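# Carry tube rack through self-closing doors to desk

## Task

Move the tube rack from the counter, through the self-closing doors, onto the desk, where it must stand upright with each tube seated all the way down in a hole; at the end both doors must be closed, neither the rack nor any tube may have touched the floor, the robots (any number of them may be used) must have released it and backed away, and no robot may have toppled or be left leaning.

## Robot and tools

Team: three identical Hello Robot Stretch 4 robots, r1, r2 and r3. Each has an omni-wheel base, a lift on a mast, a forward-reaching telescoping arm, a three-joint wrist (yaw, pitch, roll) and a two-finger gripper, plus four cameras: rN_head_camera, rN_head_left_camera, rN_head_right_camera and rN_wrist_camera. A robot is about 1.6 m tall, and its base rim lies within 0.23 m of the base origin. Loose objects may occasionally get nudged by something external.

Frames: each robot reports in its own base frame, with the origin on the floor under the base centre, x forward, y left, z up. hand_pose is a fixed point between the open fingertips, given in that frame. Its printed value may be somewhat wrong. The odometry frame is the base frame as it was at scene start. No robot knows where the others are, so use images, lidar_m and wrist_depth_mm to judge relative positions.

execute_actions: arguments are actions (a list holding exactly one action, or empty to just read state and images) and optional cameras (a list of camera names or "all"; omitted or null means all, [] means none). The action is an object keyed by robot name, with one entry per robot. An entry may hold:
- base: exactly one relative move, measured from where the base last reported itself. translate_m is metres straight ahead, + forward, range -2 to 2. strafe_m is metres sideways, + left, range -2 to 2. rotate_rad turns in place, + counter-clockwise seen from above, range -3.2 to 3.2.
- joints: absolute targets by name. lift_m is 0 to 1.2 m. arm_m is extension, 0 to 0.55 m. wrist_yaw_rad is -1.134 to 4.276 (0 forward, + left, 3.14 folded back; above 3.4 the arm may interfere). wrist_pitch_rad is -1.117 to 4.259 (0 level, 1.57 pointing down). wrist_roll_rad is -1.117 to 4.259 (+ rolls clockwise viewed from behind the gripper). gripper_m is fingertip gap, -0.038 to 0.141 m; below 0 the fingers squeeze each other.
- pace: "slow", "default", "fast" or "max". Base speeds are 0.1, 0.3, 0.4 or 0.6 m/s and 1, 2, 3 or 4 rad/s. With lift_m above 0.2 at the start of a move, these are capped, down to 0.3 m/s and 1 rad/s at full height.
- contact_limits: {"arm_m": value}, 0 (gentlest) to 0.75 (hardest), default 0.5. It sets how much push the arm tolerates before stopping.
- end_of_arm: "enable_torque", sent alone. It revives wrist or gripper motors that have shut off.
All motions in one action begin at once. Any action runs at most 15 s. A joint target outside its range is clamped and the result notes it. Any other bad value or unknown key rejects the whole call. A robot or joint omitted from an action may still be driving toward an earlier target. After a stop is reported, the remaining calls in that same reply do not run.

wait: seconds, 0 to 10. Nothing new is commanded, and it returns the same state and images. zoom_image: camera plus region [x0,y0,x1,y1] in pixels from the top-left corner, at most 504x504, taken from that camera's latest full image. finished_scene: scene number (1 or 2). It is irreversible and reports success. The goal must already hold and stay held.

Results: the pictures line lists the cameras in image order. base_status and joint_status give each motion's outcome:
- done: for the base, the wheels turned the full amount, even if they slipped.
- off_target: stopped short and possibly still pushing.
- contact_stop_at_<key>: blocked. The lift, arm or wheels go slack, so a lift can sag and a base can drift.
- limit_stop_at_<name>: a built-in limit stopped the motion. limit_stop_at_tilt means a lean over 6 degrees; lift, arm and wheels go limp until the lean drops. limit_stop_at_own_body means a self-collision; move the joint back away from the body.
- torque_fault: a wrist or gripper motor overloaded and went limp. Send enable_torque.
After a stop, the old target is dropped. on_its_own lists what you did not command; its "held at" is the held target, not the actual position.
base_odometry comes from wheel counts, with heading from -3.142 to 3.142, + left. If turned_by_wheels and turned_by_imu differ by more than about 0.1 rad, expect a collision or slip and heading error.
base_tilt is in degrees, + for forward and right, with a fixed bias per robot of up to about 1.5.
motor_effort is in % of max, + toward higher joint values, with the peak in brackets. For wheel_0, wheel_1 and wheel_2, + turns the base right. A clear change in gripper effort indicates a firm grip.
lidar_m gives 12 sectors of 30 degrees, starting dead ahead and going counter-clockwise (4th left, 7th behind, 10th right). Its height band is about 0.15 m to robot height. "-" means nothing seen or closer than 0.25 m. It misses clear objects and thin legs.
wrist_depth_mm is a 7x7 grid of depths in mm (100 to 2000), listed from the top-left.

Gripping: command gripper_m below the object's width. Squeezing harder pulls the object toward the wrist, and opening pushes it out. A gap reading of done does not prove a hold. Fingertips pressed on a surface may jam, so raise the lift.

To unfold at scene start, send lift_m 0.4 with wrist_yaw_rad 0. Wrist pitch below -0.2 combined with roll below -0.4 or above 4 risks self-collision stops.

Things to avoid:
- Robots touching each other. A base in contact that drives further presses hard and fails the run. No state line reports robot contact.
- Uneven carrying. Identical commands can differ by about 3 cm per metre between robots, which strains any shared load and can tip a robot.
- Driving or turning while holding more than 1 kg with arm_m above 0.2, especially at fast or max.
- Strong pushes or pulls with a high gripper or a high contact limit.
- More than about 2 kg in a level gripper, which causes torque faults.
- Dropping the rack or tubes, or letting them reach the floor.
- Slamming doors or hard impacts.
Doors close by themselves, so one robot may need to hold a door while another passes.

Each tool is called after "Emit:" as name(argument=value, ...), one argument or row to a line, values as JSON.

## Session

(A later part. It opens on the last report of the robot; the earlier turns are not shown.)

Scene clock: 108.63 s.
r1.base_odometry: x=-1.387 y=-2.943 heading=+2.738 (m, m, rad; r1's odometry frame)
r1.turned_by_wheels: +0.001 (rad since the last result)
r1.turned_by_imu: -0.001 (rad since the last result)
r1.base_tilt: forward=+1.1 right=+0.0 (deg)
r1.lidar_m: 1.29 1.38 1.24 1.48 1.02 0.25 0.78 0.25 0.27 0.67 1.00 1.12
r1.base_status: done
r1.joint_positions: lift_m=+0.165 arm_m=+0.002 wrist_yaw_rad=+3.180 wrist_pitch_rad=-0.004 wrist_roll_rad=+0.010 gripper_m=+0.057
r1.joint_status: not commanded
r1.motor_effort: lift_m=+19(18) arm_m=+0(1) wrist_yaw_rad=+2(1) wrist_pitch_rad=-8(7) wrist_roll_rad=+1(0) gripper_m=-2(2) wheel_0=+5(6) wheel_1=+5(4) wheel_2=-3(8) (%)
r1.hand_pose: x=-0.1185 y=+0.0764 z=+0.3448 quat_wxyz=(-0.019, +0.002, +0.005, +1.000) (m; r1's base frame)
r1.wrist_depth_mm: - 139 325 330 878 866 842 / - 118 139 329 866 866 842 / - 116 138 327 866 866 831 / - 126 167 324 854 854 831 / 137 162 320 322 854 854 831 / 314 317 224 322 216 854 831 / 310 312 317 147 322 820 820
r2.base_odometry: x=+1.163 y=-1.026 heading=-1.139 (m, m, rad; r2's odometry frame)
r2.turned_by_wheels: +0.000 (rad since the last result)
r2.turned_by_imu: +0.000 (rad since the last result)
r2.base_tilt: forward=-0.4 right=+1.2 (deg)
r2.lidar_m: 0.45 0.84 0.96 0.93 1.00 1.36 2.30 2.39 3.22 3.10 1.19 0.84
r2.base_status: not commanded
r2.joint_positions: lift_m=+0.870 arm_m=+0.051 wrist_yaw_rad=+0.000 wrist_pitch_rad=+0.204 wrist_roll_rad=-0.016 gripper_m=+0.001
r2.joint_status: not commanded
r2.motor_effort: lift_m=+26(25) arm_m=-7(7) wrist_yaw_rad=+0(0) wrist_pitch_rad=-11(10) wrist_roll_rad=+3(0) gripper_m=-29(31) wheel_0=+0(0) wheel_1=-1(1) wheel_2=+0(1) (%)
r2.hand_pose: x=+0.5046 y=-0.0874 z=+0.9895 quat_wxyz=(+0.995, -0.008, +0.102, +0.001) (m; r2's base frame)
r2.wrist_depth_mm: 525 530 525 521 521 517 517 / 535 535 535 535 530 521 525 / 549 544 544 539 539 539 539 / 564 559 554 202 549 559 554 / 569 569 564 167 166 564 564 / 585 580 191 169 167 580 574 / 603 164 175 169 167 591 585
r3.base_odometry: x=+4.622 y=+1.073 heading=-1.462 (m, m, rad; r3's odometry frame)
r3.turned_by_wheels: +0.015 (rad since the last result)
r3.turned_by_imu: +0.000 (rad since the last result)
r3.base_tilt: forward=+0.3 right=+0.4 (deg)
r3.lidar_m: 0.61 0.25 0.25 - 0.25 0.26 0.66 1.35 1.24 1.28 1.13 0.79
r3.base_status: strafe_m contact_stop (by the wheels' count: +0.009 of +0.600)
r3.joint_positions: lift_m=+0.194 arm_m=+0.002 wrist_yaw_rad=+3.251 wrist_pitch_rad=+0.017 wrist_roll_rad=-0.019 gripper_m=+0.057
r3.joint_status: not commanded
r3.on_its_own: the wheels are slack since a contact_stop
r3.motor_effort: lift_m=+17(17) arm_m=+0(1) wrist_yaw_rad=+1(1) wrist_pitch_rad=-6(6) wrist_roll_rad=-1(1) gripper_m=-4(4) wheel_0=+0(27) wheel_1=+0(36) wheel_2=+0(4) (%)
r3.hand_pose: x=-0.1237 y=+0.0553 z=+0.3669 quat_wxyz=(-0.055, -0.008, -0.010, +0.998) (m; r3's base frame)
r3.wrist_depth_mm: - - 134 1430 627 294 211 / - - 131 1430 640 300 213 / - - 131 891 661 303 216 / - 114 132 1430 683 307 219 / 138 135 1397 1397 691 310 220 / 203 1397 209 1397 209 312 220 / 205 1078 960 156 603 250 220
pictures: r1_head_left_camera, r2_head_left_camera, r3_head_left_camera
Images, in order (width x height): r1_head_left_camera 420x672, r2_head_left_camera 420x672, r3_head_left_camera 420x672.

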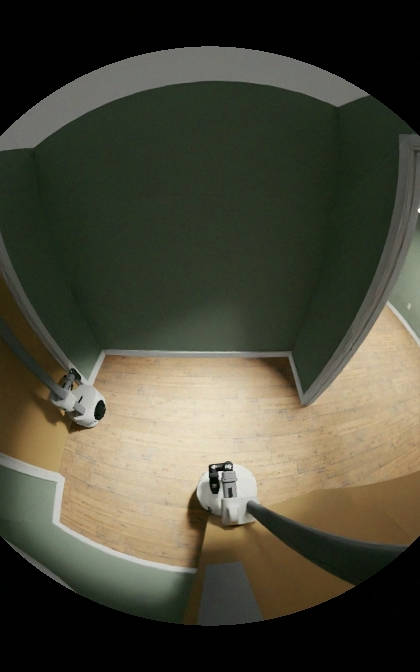

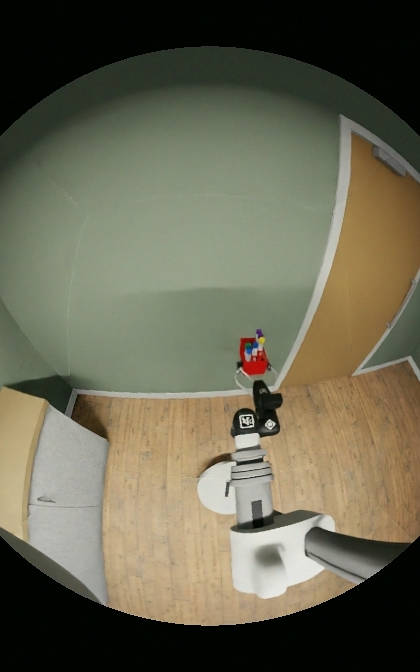

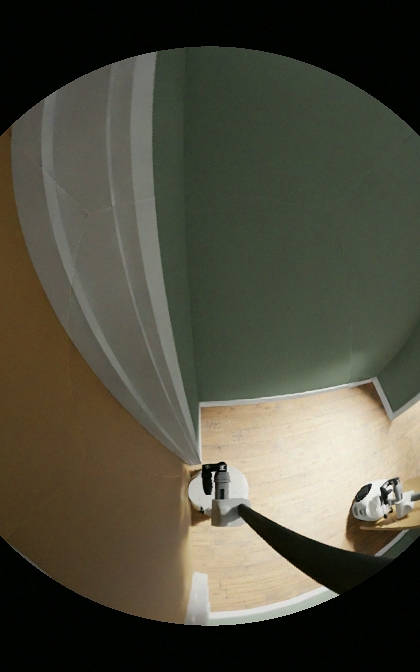

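Emit:
execute_actions(
  actions=[
    {"r3":{"base":{"strafe_m":-0.12}},"r2":{"base":{"translate_m":-0.85}}},
  ],
  cameras=[],
)

Emit:
execute_actions(
  actions=[
    {"r3":{"base":{"rotate_rad":3.14}}},
  ],
  cameras=[],
)

Emit:
execute_actions(
  actions=[
    {"r3":{"base":{"translate_m":0.2}},"r2":{"base":{"strafe_m":-1.05}}},
  ],
  cameras=["r3_head_right_camera"],
)

Emit:
execute_actions(
  actions=[
    {"r3":{"base":{"strafe_m":-0.76},"pace":"slow"}},
  ],
  cameras=["r3_head_right_camera","r2_head_left_camera"],
)

Scene clock: 116.37 s.
r1.base_odometry: x=-1.387 y=-2.943 heading=+2.738 (m, m, rad; r1's odometry frame)
r1.turned_by_wheels: +0.000 (rad since the last result)
r1.turned_by_imu: -0.002 (rad since the last result)
r1.base_tilt: forward=+1.1 right=+0.0 (deg)
r1.lidar_m: 1.29 1.40 1.14 1.49 1.01 0.25 0.77 0.25 0.28 0.65 0.97 1.13
r1.base_status: not commanded
r1.joint_positions: lift_m=+0.165 arm_m=+0.002 wrist_yaw_rad=+3.180 wrist_pitch_rad=-0.004 wrist_roll_rad=+0.010 gripper_m=+0.057
r1.joint_status: not commanded
r1.motor_effort: lift_m=+19(19) arm_m=-1(1) wrist_yaw_rad=+2(1) wrist_pitch_rad=-6(7) wrist_roll_rad=+0(1) gripper_m=-3(1) wheel_0=+5(6) wheel_1=+5(5) wheel_2=-4(4) (%)
r1.hand_pose: x=-0.1185 y=+0.0764 z=+0.3448 quat_wxyz=(-0.019, +0.002, +0.005, +1.000) (m; r1's base frame)
r1.wrist_depth_mm: - 139 325 330 878 866 831 / - 117 138 329 878 854 842 / - 116 138 327 866 842 842 / - 125 167 324 866 854 842 / 137 162 322 322 854 842 831 / 314 312 223 324 216 854 831 / 310 312 317 147 322 809 820
r2.base_odometry: x=+0.808 y=-0.254 heading=-1.139 (m, m, rad; r2's odometry frame)
r2.turned_by_wheels: +0.000 (rad since the last result)
r2.turned_by_imu: +0.002 (rad since the last result)
r2.base_tilt: forward=-0.3 right=+1.2 (deg)
r2.lidar_m: 0.45 1.33 0.97 0.93 1.01 1.51 1.44 1.51 2.04 3.10 2.38 1.73
r2.base_status: done
r2.joint_positions: lift_m=+0.870 arm_m=+0.051 wrist_yaw_rad=+0.000 wrist_pitch_rad=+0.204 wrist_roll_rad=-0.016 gripper_m=+0.001
r2.joint_status: not commanded
r2.motor_effort: lift_m=+25(25) arm_m=-6(7) wrist_yaw_rad=+0(0) wrist_pitch_rad=-11(11) wrist_roll_rad=+2(2) gripper_m=-29(29) wheel_0=-1(5) wheel_1=+1(5) wheel_2=-2(5) (%)
r2.hand_pose: x=+0.5046 y=-0.0874 z=+0.9896 quat_wxyz=(+0.995, -0.008, +0.102, +0.001) (m; r2's base frame)
r2.wrist_depth_mm: 1366 1397 1366 1336 1308 1336 1336 / 1397 1397 1366 1366 1366 1397 1336 / 1397 1397 1430 1366 1366 1397 1366 / 1430 1430 1430 201 1430 1430 1430 / 1499 1464 1464 168 166 1464 1464 / 1499 1499 189 169 167 1499 1499 / 1537 164 175 169 167 1537 1499
r3.base_odometry: x=+4.503 y=+1.059 heading=-1.462 (m, m, rad; r3's odometry frame)
r3.turned_by_wheels: +0.000 (rad since the last result)
r3.turned_by_imu: -0.001 (rad since the last result)
r3.base_tilt: forward=+0.4 right=+0.3 (deg)
r3.lidar_m: 0.74 0.33 0.29 0.30 0.30 0.43 0.81 1.34 1.13 1.22 1.14 0.80
r3.base_status: done
r3.joint_positions: lift_m=+0.194 arm_m=+0.002 wrist_yaw_rad=+3.251 wrist_pitch_rad=+0.017 wrist_roll_rad=-0.019 gripper_m=+0.057
r3.joint_status: not commanded
r3.motor_effort: lift_m=+17(17) arm_m=+0(0) wrist_yaw_rad=+1(2) wrist_pitch_rad=-6(6) wrist_roll_rad=+0(1) gripper_m=-4(4) wheel_0=+3(13) wheel_1=-2(11) wheel_2=+0(0) (%)
r3.hand_pose: x=-0.1237 y=+0.0553 z=+0.3669 quat_wxyz=(-0.055, -0.008, -0.010, +0.998) (m; r3's base frame)
r3.wrist_depth_mm: - - 134 1430 891 554 389 / - - 132 1397 891 569 394 / - - 131 1397 878 574 399 / - 113 132 1397 878 585 404 / 138 135 1397 1397 878 591 407 / 203 1397 209 1366 209 591 407 / 204 1042 976 155 854 477 404
pictures: none
No camera images: the call's "cameras" was empty. Leave "cameras" out to get every camera's image.

Scene clock: 119.23 s.
r1.base_odometry: x=-1.387 y=-2.943 heading=+2.738 (m, m, rad; r1's odometry frame)
r1.turned_by_wheels: +0.000 (rad since the last result)
r1.turned_by_imu: -0.001 (rad since the last result)
r1.base_tilt: forward=+1.1 right=+0.0 (deg)
r1.lidar_m: 1.27 1.38 1.14 1.47 1.02 0.25 0.77 0.25 0.25 0.68 0.97 1.14
r1.base_status: not commanded
r1.joint_positions: lift_m=+0.165 arm_m=+0.002 wrist_yaw_rad=+3.180 wrist_pitch_rad=-0.004 wrist_roll_rad=+0.010 gripper_m=+0.057
r1.joint_status: not commanded
r1.motor_effort: lift_m=+19(19) arm_m=-1(0) wrist_yaw_rad=+1(2) wrist_pitch_rad=-6(7) wrist_roll_rad=+0(1) gripper_m=-4(3) wheel_0=+6(6) wheel_1=+4(5) wheel_2=-3(4) (%)
r1.hand_pose: x=-0.1185 y=+0.0764 z=+0.3448 quat_wxyz=(-0.019, +0.002, +0.005, +1.000) (m; r1's base frame)
r1.wrist_depth_mm: - 139 327 330 866 866 854 / - 118 139 327 866 854 842 / - 116 138 327 854 854 831 / - 126 167 325 842 831 842 / 137 161 320 324 854 842 831 / 312 315 224 324 216 842 820 / 312 315 317 147 322 820 820
r2.base_odometry: x=+0.808 y=-0.254 heading=-1.139 (m, m, rad; r2's odometry frame)
r2.turned_by_wheels: +0.000 (rad since the last result)
r2.turned_by_imu: +0.000 (rad since the last result)
r2.base_tilt: forward=-0.3 right=+1.3 (deg)
r2.lidar_m: 0.45 1.36 0.97 0.93 1.00 1.53 1.44 1.49 2.03 3.12 2.40 1.72
r2.base_status: not commanded
r2.joint_positions: lift_m=+0.870 arm_m=+0.051 wrist_yaw_rad=+0.000 wrist_pitch_rad=+0.204 wrist_roll_rad=-0.016 gripper_m=+0.001
r2.joint_status: not commanded
r2.motor_effort: lift_m=+25(25) arm_m=-6(6) wrist_yaw_rad=+0(0) wrist_pitch_rad=-11(11) wrist_roll_rad=+0(2) gripper_m=-29(30) wheel_0=-1(1) wheel_1=+2(2) wheel_2=-2(2) (%)
r2.hand_pose: x=+0.5046 y=-0.0874 z=+0.9896 quat_wxyz=(+0.995, -0.008, +0.102, +0.001) (m; r2's base frame)
r2.wrist_depth_mm: 1336 1366 1366 1366 1366 1336 1308 / 1397 1366 1397 1366 1397 1336 1366 / 1430 1366 1397 1397 1397 1397 1430 / 1430 1464 1430 200 1430 1397 1397 / 1537 1464 1464 168 166 1430 1464 / 1537 1499 190 169 167 1464 1499 / 1576 164 175 170 167 1499 1499
r3.base_odometry: x=+4.503 y=+1.060 heading=+1.677 (m, m, rad; r3's odometry frame)
r3.turned_by_wheels: +3.139 (rad since the last result)
r3.turned_by_imu: +3.181 (rad since the last result)
r3.base_tilt: forward=+0.3 right=+0.3 (deg)
r3.lidar_m: 0.82 1.32 1.13 1.24 1.14 0.78 0.73 0.34 0.31 0.28 0.30 0.42
r3.base_status: done
r3.joint_positions: lift_m=+0.194 arm_m=+0.002 wrist_yaw_rad=+3.251 wrist_pitch_rad=+0.017 wrist_roll_rad=-0.019 gripper_m=+0.057
r3.joint_status: not commanded
r3.motor_effort: lift_m=+17(17) arm_m=-1(1) wrist_yaw_rad=+2(1) wrist_pitch_rad=-6(6) wrist_roll_rad=+1(2) gripper_m=-4(3) wheel_0=-7(11) wheel_1=-3(8) wheel_2=-3(14) (%)
r3.hand_pose: x=-0.1236 y=+0.0553 z=+0.3669 quat_wxyz=(-0.055, -0.008, -0.010, +0.998) (m; r3's base frame)
r3.wrist_depth_mm: - - 134 878 866 854 842 / - - 132 866 854 854 842 / - - 131 866 854 842 831 / - 113 132 854 842 831 831 / 138 135 866 854 842 831 831 / 203 609 209 854 210 831 820 / 205 559 831 156 831 809 820
pictures: none
No camera images: the call's "cameras" was empty. Leave "cameras" out to get every camera's image.

Scene clock: 124.07 s.
r1.base_odometry: x=-1.387 y=-2.943 heading=+2.738 (m, m, rad; r1's odometry frame)
r1.turned_by_wheels: +0.000 (rad since the last result)
r1.turned_by_imu: -0.002 (rad since the last result)
r1.base_tilt: forward=+1.1 right=+0.0 (deg)
r1.lidar_m: 1.29 1.37 1.06 1.14 1.00 0.25 0.79 0.25 0.25 0.64 0.99 1.12
r1.base_status: not commanded
r1.joint_positions: lift_m=+0.165 arm_m=+0.002 wrist_yaw_rad=+3.180 wrist_pitch_rad=-0.004 wrist_roll_rad=+0.010 gripper_m=+0.057
r1.joint_status: not commanded
r1.motor_effort: lift_m=+19(19) arm_m=-1(1) wrist_yaw_rad=+2(2) wrist_pitch_rad=-6(7) wrist_roll_rad=+0(1) gripper_m=-3(3) wheel_0=+6(5) wheel_1=+5(5) wheel_2=-4(4) (%)
r1.hand_pose: x=-0.1185 y=+0.0764 z=+0.3448 quat_wxyz=(-0.019, +0.002, +0.005, +1.000) (m; r1's base frame)
r1.wrist_depth_mm: - 139 327 327 866 854 842 / - 117 139 327 866 854 842 / - 116 138 329 842 854 831 / - 126 167 324 854 842 809 / 137 161 320 325 854 854 820 / 314 317 224 324 216 831 831 / 312 315 317 147 324 809 809
r2.base_odometry: x=-0.146 y=-0.693 heading=-1.139 (m, m, rad; r2's odometry frame)
r2.turned_by_wheels: +0.000 (rad since the last result)
r2.turned_by_imu: -0.002 (rad since the last result)
r2.base_tilt: forward=-0.4 right=+1.2 (deg)
r2.lidar_m: 0.46 1.74 2.07 1.99 2.08 1.51 1.44 1.49 2.02 2.07 2.14 1.68
r2.base_status: done
r2.joint_positions: lift_m=+0.870 arm_m=+0.051 wrist_yaw_rad=+0.000 wrist_pitch_rad=+0.204 wrist_roll_rad=-0.016 gripper_m=+0.001
r2.joint_status: not commanded
r2.motor_effort: lift_m=+24(25) arm_m=-7(6) wrist_yaw_rad=+0(0) wrist_pitch_rad=-11(11) wrist_roll_rad=+0(2) gripper_m=-28(28) wheel_0=-1(10) wheel_1=+0(7) wheel_2=-1(0) (%)
r2.hand_pose: x=+0.5046 y=-0.0874 z=+0.9897 quat_wxyz=(+0.995, -0.008, +0.102, +0.001) (m; r2's base frame)
r2.wrist_depth_mm: 1397 1366 1366 1336 1336 1336 1336 / 1397 1397 1397 1397 1366 1397 1397 / 1430 1397 1430 1397 1397 1430 1397 / 1430 1397 1397 201 1430 1397 1397 / 1464 1499 1464 168 165 1464 1464 / 1537 1537 190 169 167 1499 1499 / 1576 164 174 169 167 1537 1499
r3.base_odometry: x=+4.481 y=+1.258 heading=+1.678 (m, m, rad; r3's odometry frame)
r3.turned_by_wheels: +0.000 (rad since the last result)
r3.turned_by_imu: +0.000 (rad since the last result)
r3.base_tilt: forward=+0.3 right=+0.3 (deg)
r3.lidar_m: 0.78 1.13 1.09 1.08 1.44 1.00 0.94 0.46 0.31 0.27 0.30 0.39
r3.base_status: done
r3.joint_positions: lift_m=+0.194 arm_m=+0.002 wrist_yaw_rad=+3.251 wrist_pitch_rad=+0.017 wrist_roll_rad=-0.019 gripper_m=+0.057
r3.joint_status: not commanded
r3.motor_effort: lift_m=+17(17) arm_m=-1(0) wrist_yaw_rad=+1(1) wrist_pitch_rad=-6(6) wrist_roll_rad=+0(1) gripper_m=-5(3) wheel_0=+5(10) wheel_1=+4(5) wheel_2=-4(14) (%)
r3.hand_pose: x=-0.1236 y=+0.0553 z=+0.3669 quat_wxyz=(-0.055, -0.008, -0.010, +0.998) (m; r3's base frame)
r3.wrist_depth_mm: - - 134 1078 1060 1042 1025 / - - 132 1060 1060 1060 1025 / - - 131 1060 1042 1025 1025 / - 114 132 1042 1042 1025 991 / 138 135 991 1042 1025 1025 1008 / 204 574 210 1060 210 1008 1008 / 204 544 904 156 946 904 976
pictures: r3_head_right_camera
Images, in order (width x height): r3_head_right_camera 420x672.

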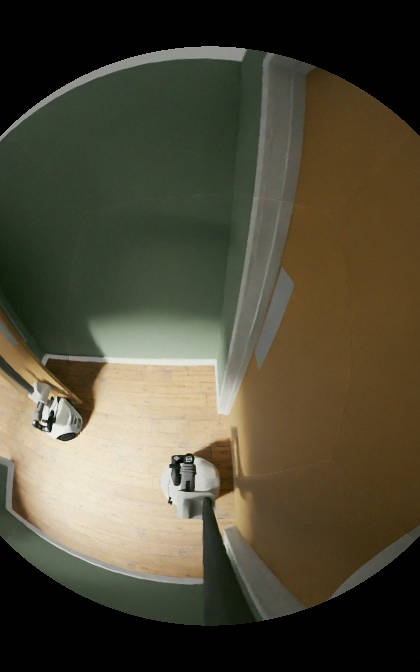

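Scene clock: 127.93 s.
r1.base_odometry: x=-1.387 y=-2.943 heading=+2.738 (m, m, rad; r1's odometry frame)
r1.turned_by_wheels: +0.000 (rad since the last result)
r1.turned_by_imu: -0.001 (rad since the last result)
r1.base_tilt: forward=+1.1 right=-0.1 (deg)
r1.lidar_m: 1.28 1.37 1.19 1.22 1.04 0.25 0.78 0.25 0.25 0.68 0.99 1.13
r1.base_status: not commanded
r1.joint_positions: lift_m=+0.165 arm_m=+0.002 wrist_yaw_rad=+3.180 wrist_pitch_rad=-0.004 wrist_roll_rad=+0.010 gripper_m=+0.057
r1.joint_status: not commanded
r1.motor_effort: lift_m=+18(19) arm_m=-1(1) wrist_yaw_rad=+1(2) wrist_pitch_rad=-6(5) wrist_roll_rad=+1(1) gripper_m=-2(2) wheel_0=+5(5) wheel_1=+5(5) wheel_2=-4(4) (%)
r1.hand_pose: x=-0.1185 y=+0.0764 z=+0.3448 quat_wxyz=(-0.019, +0.002, +0.005, +1.000) (m; r1's base frame)
r1.wrist_depth_mm: - 140 327 330 854 854 842 / - 117 139 327 866 842 831 / - 116 138 327 866 854 831 / - 126 167 325 866 842 842 / 137 161 320 325 854 842 831 / 314 315 223 324 216 854 831 / 310 310 319 147 322 820 820
r2.base_odometry: x=-0.146 y=-0.693 heading=-1.139 (m, m, rad; r2's odometry frame)
r2.turned_by_wheels: +0.000 (rad since the last result)
r2.turned_by_imu: +0.001 (rad since the last result)
r2.base_tilt: forward=-0.4 right=+1.2 (deg)
r2.lidar_m: 0.45 1.74 2.08 1.99 2.08 1.50 1.44 1.49 2.01 2.04 2.13 1.67
r2.base_status: not commanded
r2.joint_positions: lift_m=+0.870 arm_m=+0.051 wrist_yaw_rad=+0.000 wrist_pitch_rad=+0.204 wrist_roll_rad=-0.016 gripper_m=+0.001
r2.joint_status: not commanded
r2.motor_effort: lift_m=+24(24) arm_m=-6(6) wrist_yaw_rad=+0(0) wrist_pitch_rad=-11(10) wrist_roll_rad=+2(2) gripper_m=-27(26) wheel_0=-1(1) wheel_1=+0(0) wheel_2=-1(1) (%)
r2.hand_pose: x=+0.5046 y=-0.0874 z=+0.9897 quat_wxyz=(+0.995, -0.008, +0.102, +0.001) (m; r2's base frame)
r2.wrist_depth_mm: 1366 1366 1336 1366 1366 1366 1336 / 1366 1397 1366 1366 1397 1366 1366 / 1430 1430 1366 1366 1366 1464 1430 / 1430 1464 1464 201 1430 1397 1397 / 1499 1499 1464 168 166 1430 1499 / 1499 1499 190 169 166 1464 1499 / 1537 164 174 169 167 1537 1537
r3.base_odometry: x=+4.597 y=+1.268 heading=+1.697 (m, m, rad; r3's odometry frame)
r3.turned_by_wheels: +0.020 (rad since the last result)
r3.turned_by_imu: +0.026 (rad since the last result)
r3.base_tilt: forward=+0.3 right=+0.3 (deg)
r3.lidar_m: 0.58 1.15 1.19 1.19 1.39 0.99 0.47 0.28 0.25 - 0.25 0.28
r3.base_status: strafe_m contact_stop (by the wheels' count: -0.117 of -0.760)
r3.joint_positions: lift_m=+0.194 arm_m=+0.002 wrist_yaw_rad=+3.251 wrist_pitch_rad=+0.017 wrist_roll_rad=-0.019 gripper_m=+0.057
r3.joint_status: not commanded
r3.on_its_own: the wheels are slack since a contact_stop
r3.motor_effort: lift_m=+17(17) arm_m=-1(1) wrist_yaw_rad=+1(2) wrist_pitch_rad=-6(6) wrist_roll_rad=+0(1) gripper_m=-3(4) wheel_0=+0(34) wheel_1=+0(21) wheel_2=+0(1) (%)
r3.hand_pose: x=-0.1236 y=+0.0553 z=+0.3669 quat_wxyz=(-0.055, -0.008, -0.010, +0.998) (m; r3's base frame)
r3.wrist_depth_mm: - - 134 1060 1025 1025 1008 / - - 132 1042 1025 1008 1008 / - - 131 1042 1008 1008 1008 / - 114 132 1042 1025 1025 991 / 160 135 554 1060 1025 1008 976 / 203 512 209 1025 209 1008 991 / 204 473 530 155 931 917 960
pictures: r2_head_left_camera, r3_head_right_camera
Images, in order (width x height): r2_head_left_camera 420x672, r3_head_right_camera 420x672.

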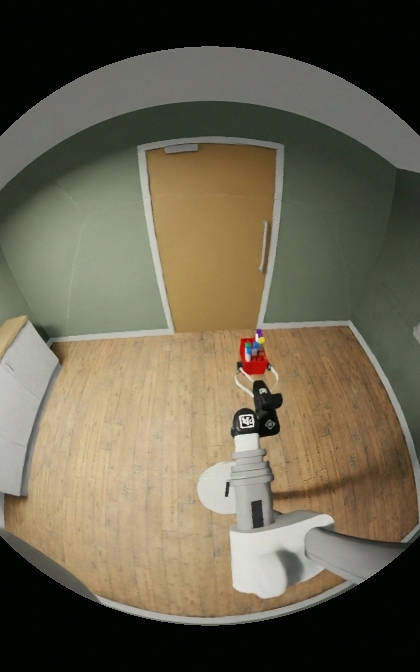

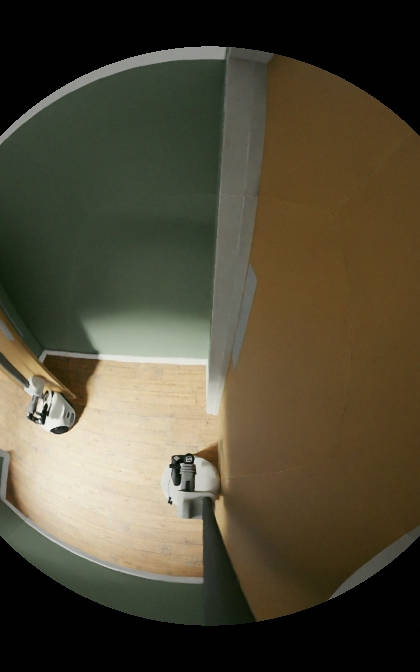

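Still near the hinge; moving further forward.

Emit:
execute_actions(
  actions=[
    {"r3":{"base":{"translate_m":0.17},"pace":"slow"},"r2":{"base":{"strafe_m":-0.1},"pace":"slow"}},
  ],
  cameras=["r3_head_right_camera"],
)

Emit:
execute_actions(
  actions=[
    {"r3":{"base":{"strafe_m":-0.7},"pace":"slow"}},
  ],
  cameras=["r3_head_right_camera","r2_head_left_camera"],
)

Scene clock: 133.00 s.
r1.base_odometry: x=-1.387 y=-2.943 heading=+2.738 (m, m, rad; r1's odometry frame)
r1.turned_by_wheels: +0.000 (rad since the last result)
r1.turned_by_imu: -0.002 (rad since the last result)
r1.base_tilt: forward=+1.1 right=-0.1 (deg)
r1.lidar_m: 1.28 1.38 1.18 1.15 1.00 0.25 0.78 0.25 0.26 0.68 1.01 1.11
r1.base_status: not commanded
r1.joint_positions: lift_m=+0.165 arm_m=+0.002 wrist_yaw_rad=+3.180 wrist_pitch_rad=-0.004 wrist_roll_rad=+0.010 gripper_m=+0.057
r1.joint_status: not commanded
r1.motor_effort: lift_m=+19(19) arm_m=-1(1) wrist_yaw_rad=+2(2) wrist_pitch_rad=-8(6) wrist_roll_rad=+0(1) gripper_m=-2(2) wheel_0=+5(5) wheel_1=+5(4) wheel_2=-4(4) (%)
r1.hand_pose: x=-0.1185 y=+0.0764 z=+0.3448 quat_wxyz=(-0.019, +0.002, +0.005, +1.000) (m; r1's base frame)
r1.wrist_depth_mm: - 139 329 330 878 854 842 / - 117 138 329 878 866 831 / - 116 138 329 866 854 842 / - 126 167 327 866 854 854 / 138 162 319 322 854 854 820 / 312 314 223 322 216 842 820 / 312 312 315 147 324 831 820
r2.base_odometry: x=-0.237 y=-0.735 heading=-1.139 (m, m, rad; r2's odometry frame)
r2.turned_by_wheels: +0.000 (rad since the last result)
r2.turned_by_imu: +0.000 (rad since the last result)
r2.base_tilt: forward=-0.3 right=+1.2 (deg)
r2.lidar_m: 0.47 1.73 2.16 2.09 2.08 1.51 1.43 1.48 2.03 1.95 2.03 1.73
r2.base_status: done
r2.joint_positions: lift_m=+0.870 arm_m=+0.051 wrist_yaw_rad=+0.000 wrist_pitch_rad=+0.204 wrist_roll_rad=-0.016 gripper_m=+0.001
r2.joint_status: not commanded
r2.motor_effort: lift_m=+24(24) arm_m=-6(6) wrist_yaw_rad=+0(0) wrist_pitch_rad=-11(10) wrist_roll_rad=+1(1) gripper_m=-29(30) wheel_0=+2(10) wheel_1=-2(6) wheel_2=-1(2) (%)
r2.hand_pose: x=+0.5046 y=-0.0874 z=+0.9897 quat_wxyz=(+0.995, -0.008, +0.102, +0.001) (m; r2's base frame)
r2.wrist_depth_mm: 1366 1366 1366 1366 1336 1336 1336 / 1397 1366 1430 1366 1397 1397 1366 / 1430 1397 1397 1397 1430 1397 1366 / 1430 1464 1397 202 1430 1430 1430 / 1499 1464 1430 167 166 1464 1430 / 1537 1499 190 168 167 1464 1464 / 1576 164 175 169 167 1499 1499
r3.base_odometry: x=+4.575 y=+1.436 heading=+1.698 (m, m, rad; r3's odometry frame)
r3.turned_by_wheels: +0.000 (rad since the last result)
r3.turned_by_imu: +0.001 (rad since the last result)
r3.base_tilt: forward=+0.3 right=+0.3 (deg)
r3.lidar_m: 0.43 1.00 1.30 1.15 1.65 1.17 0.57 0.27 0.25 - 0.25 0.28
r3.base_status: done
r3.joint_positions: lift_m=+0.194 arm_m=+0.002 wrist_yaw_rad=+3.251 wrist_pitch_rad=+0.017 wrist_roll_rad=-0.019 gripper_m=+0.057
r3.joint_status: not commanded
r3.motor_effort: lift_m=+17(17) arm_m=+0(1) wrist_yaw_rad=+1(1) wrist_pitch_rad=-6(6) wrist_roll_rad=-1(2) gripper_m=-4(4) wheel_0=+20(24) wheel_1=-4(5) wheel_2=-11(16) (%)
r3.hand_pose: x=-0.1236 y=+0.0553 z=+0.3669 quat_wxyz=(-0.055, -0.008, -0.010, +0.998) (m; r3's base frame)
r3.wrist_depth_mm: - - 134 1205 1205 1182 1160 / - - 132 1205 1205 1182 1160 / - - 131 1205 1205 1160 1138 / - 113 132 1182 1182 1160 1160 / 160 135 691 1205 1182 1160 1118 / 203 508 209 1182 210 1138 1138 / 204 466 683 156 946 931 991
pictures: r3_head_right_camera
Images, in order (width x height): r3_head_right_camera 420x672.

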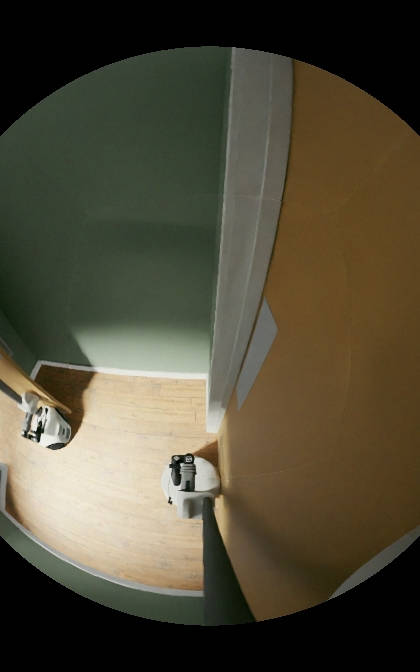

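Scene clock: 141.13 s.
r1.base_odometry: x=-1.387 y=-2.943 heading=+2.738 (m, m, rad; r1's odometry frame)
r1.turned_by_wheels: +0.000 (rad since the last result)
r1.turned_by_imu: -0.003 (rad since the last result)
r1.base_tilt: forward=+1.1 right=+0.0 (deg)
r1.lidar_m: 1.28 1.37 1.66 1.48 1.02 0.25 0.78 0.25 0.25 0.65 1.00 1.11
r1.base_status: not commanded
r1.joint_positions: lift_m=+0.165 arm_m=+0.002 wrist_yaw_rad=+3.180 wrist_pitch_rad=-0.004 wrist_roll_rad=+0.010 gripper_m=+0.057
r1.joint_status: not commanded
r1.motor_effort: lift_m=+19(19) arm_m=-1(1) wrist_yaw_rad=+1(2) wrist_pitch_rad=-7(5) wrist_roll_rad=+1(1) gripper_m=-1(2) wheel_0=+6(5) wheel_1=+5(5) wheel_2=-3(4) (%)
r1.hand_pose: x=-0.1185 y=+0.0764 z=+0.3448 quat_wxyz=(-0.019, +0.002, +0.005, +1.000) (m; r1's base frame)
r1.wrist_depth_mm: - 139 327 330 878 866 842 / - 117 139 327 878 878 831 / - 115 138 329 878 842 842 / - 126 166 325 854 854 831 / 138 161 319 324 854 854 831 / 314 315 224 325 216 854 831 / 312 315 314 147 322 820 798
r2.base_odometry: x=-0.237 y=-0.735 heading=-1.139 (m, m, rad; r2's odometry frame)
r2.turned_by_wheels: +0.000 (rad since the last result)
r2.turned_by_imu: +0.001 (rad since the last result)
r2.base_tilt: forward=-0.3 right=+1.2 (deg)
r2.lidar_m: 0.45 1.34 2.19 2.09 2.08 1.52 1.44 1.48 2.03 1.93 2.04 1.72
r2.base_status: not commanded
r2.joint_positions: lift_m=+0.870 arm_m=+0.051 wrist_yaw_rad=+0.000 wrist_pitch_rad=+0.204 wrist_roll_rad=-0.016 gripper_m=+0.001
r2.joint_status: not commanded
r2.motor_effort: lift_m=+24(24) arm_m=-6(6) wrist_yaw_rad=+0(0) wrist_pitch_rad=-11(12) wrist_roll_rad=+1(2) gripper_m=-29(28) wheel_0=+2(2) wheel_1=-2(2) wheel_2=-1(1) (%)
r2.hand_pose: x=+0.5046 y=-0.0874 z=+0.9897 quat_wxyz=(+0.995, -0.008, +0.102, +0.001) (m; r2's base frame)
r2.wrist_depth_mm: 1366 1138 569 - - 1308 1336 / 1397 1308 627 - - 1366 1366 / 1430 1430 585 - 1397 1397 1397 / 1464 1464 574 200 1464 1430 1430 / 1499 1499 574 168 166 1464 1430 / 1537 1499 190 169 167 1464 1464 / 1576 164 174 169 167 1537 1537
r3.base_odometry: x=+5.269 y=+1.524 heading=+1.697 (m, m, rad; r3's odometry frame)
r3.turned_by_wheels: +0.000 (rad since the last result)
r3.turned_by_imu: -0.004 (rad since the last result)
r3.base_tilt: forward=+0.3 right=+0.3 (deg)
r3.lidar_m: 1.93 0.62 0.60 1.85 1.61 0.31 0.25 - 0.25 0.25 2.75 2.05
r3.base_status: done
r3.joint_positions: lift_m=+0.194 arm_m=+0.002 wrist_yaw_rad=+3.251 wrist_pitch_rad=+0.017 wrist_roll_rad=-0.019 gripper_m=+0.057
r3.joint_status: not commanded
r3.motor_effort: lift_m=+17(17) arm_m=+0(0) wrist_yaw_rad=+0(1) wrist_pitch_rad=-6(6) wrist_roll_rad=-2(1) gripper_m=-5(3) wheel_0=+7(24) wheel_1=-12(24) wheel_2=+2(7) (%)
r3.hand_pose: x=-0.1236 y=+0.0553 z=+0.3669 quat_wxyz=(-0.055, -0.008, -0.010, +0.998) (m; r3's base frame)
r3.wrist_depth_mm: - - 134 387 442 517 603 / - - 132 384 439 508 591 / - - 131 382 433 504 585 / - 113 132 382 433 500 580 / 138 135 334 377 427 492 574 / 202 304 209 375 210 488 569 / 204 297 329 155 413 488 564
pictures: r2_head_left_camera, r3_head_right_camera
Images, in order (width x height): r2_head_left_camera 420x672, r3_head_right_camera 420x672.

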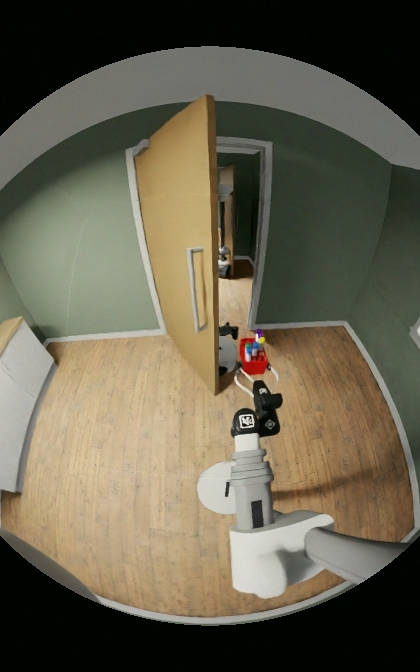

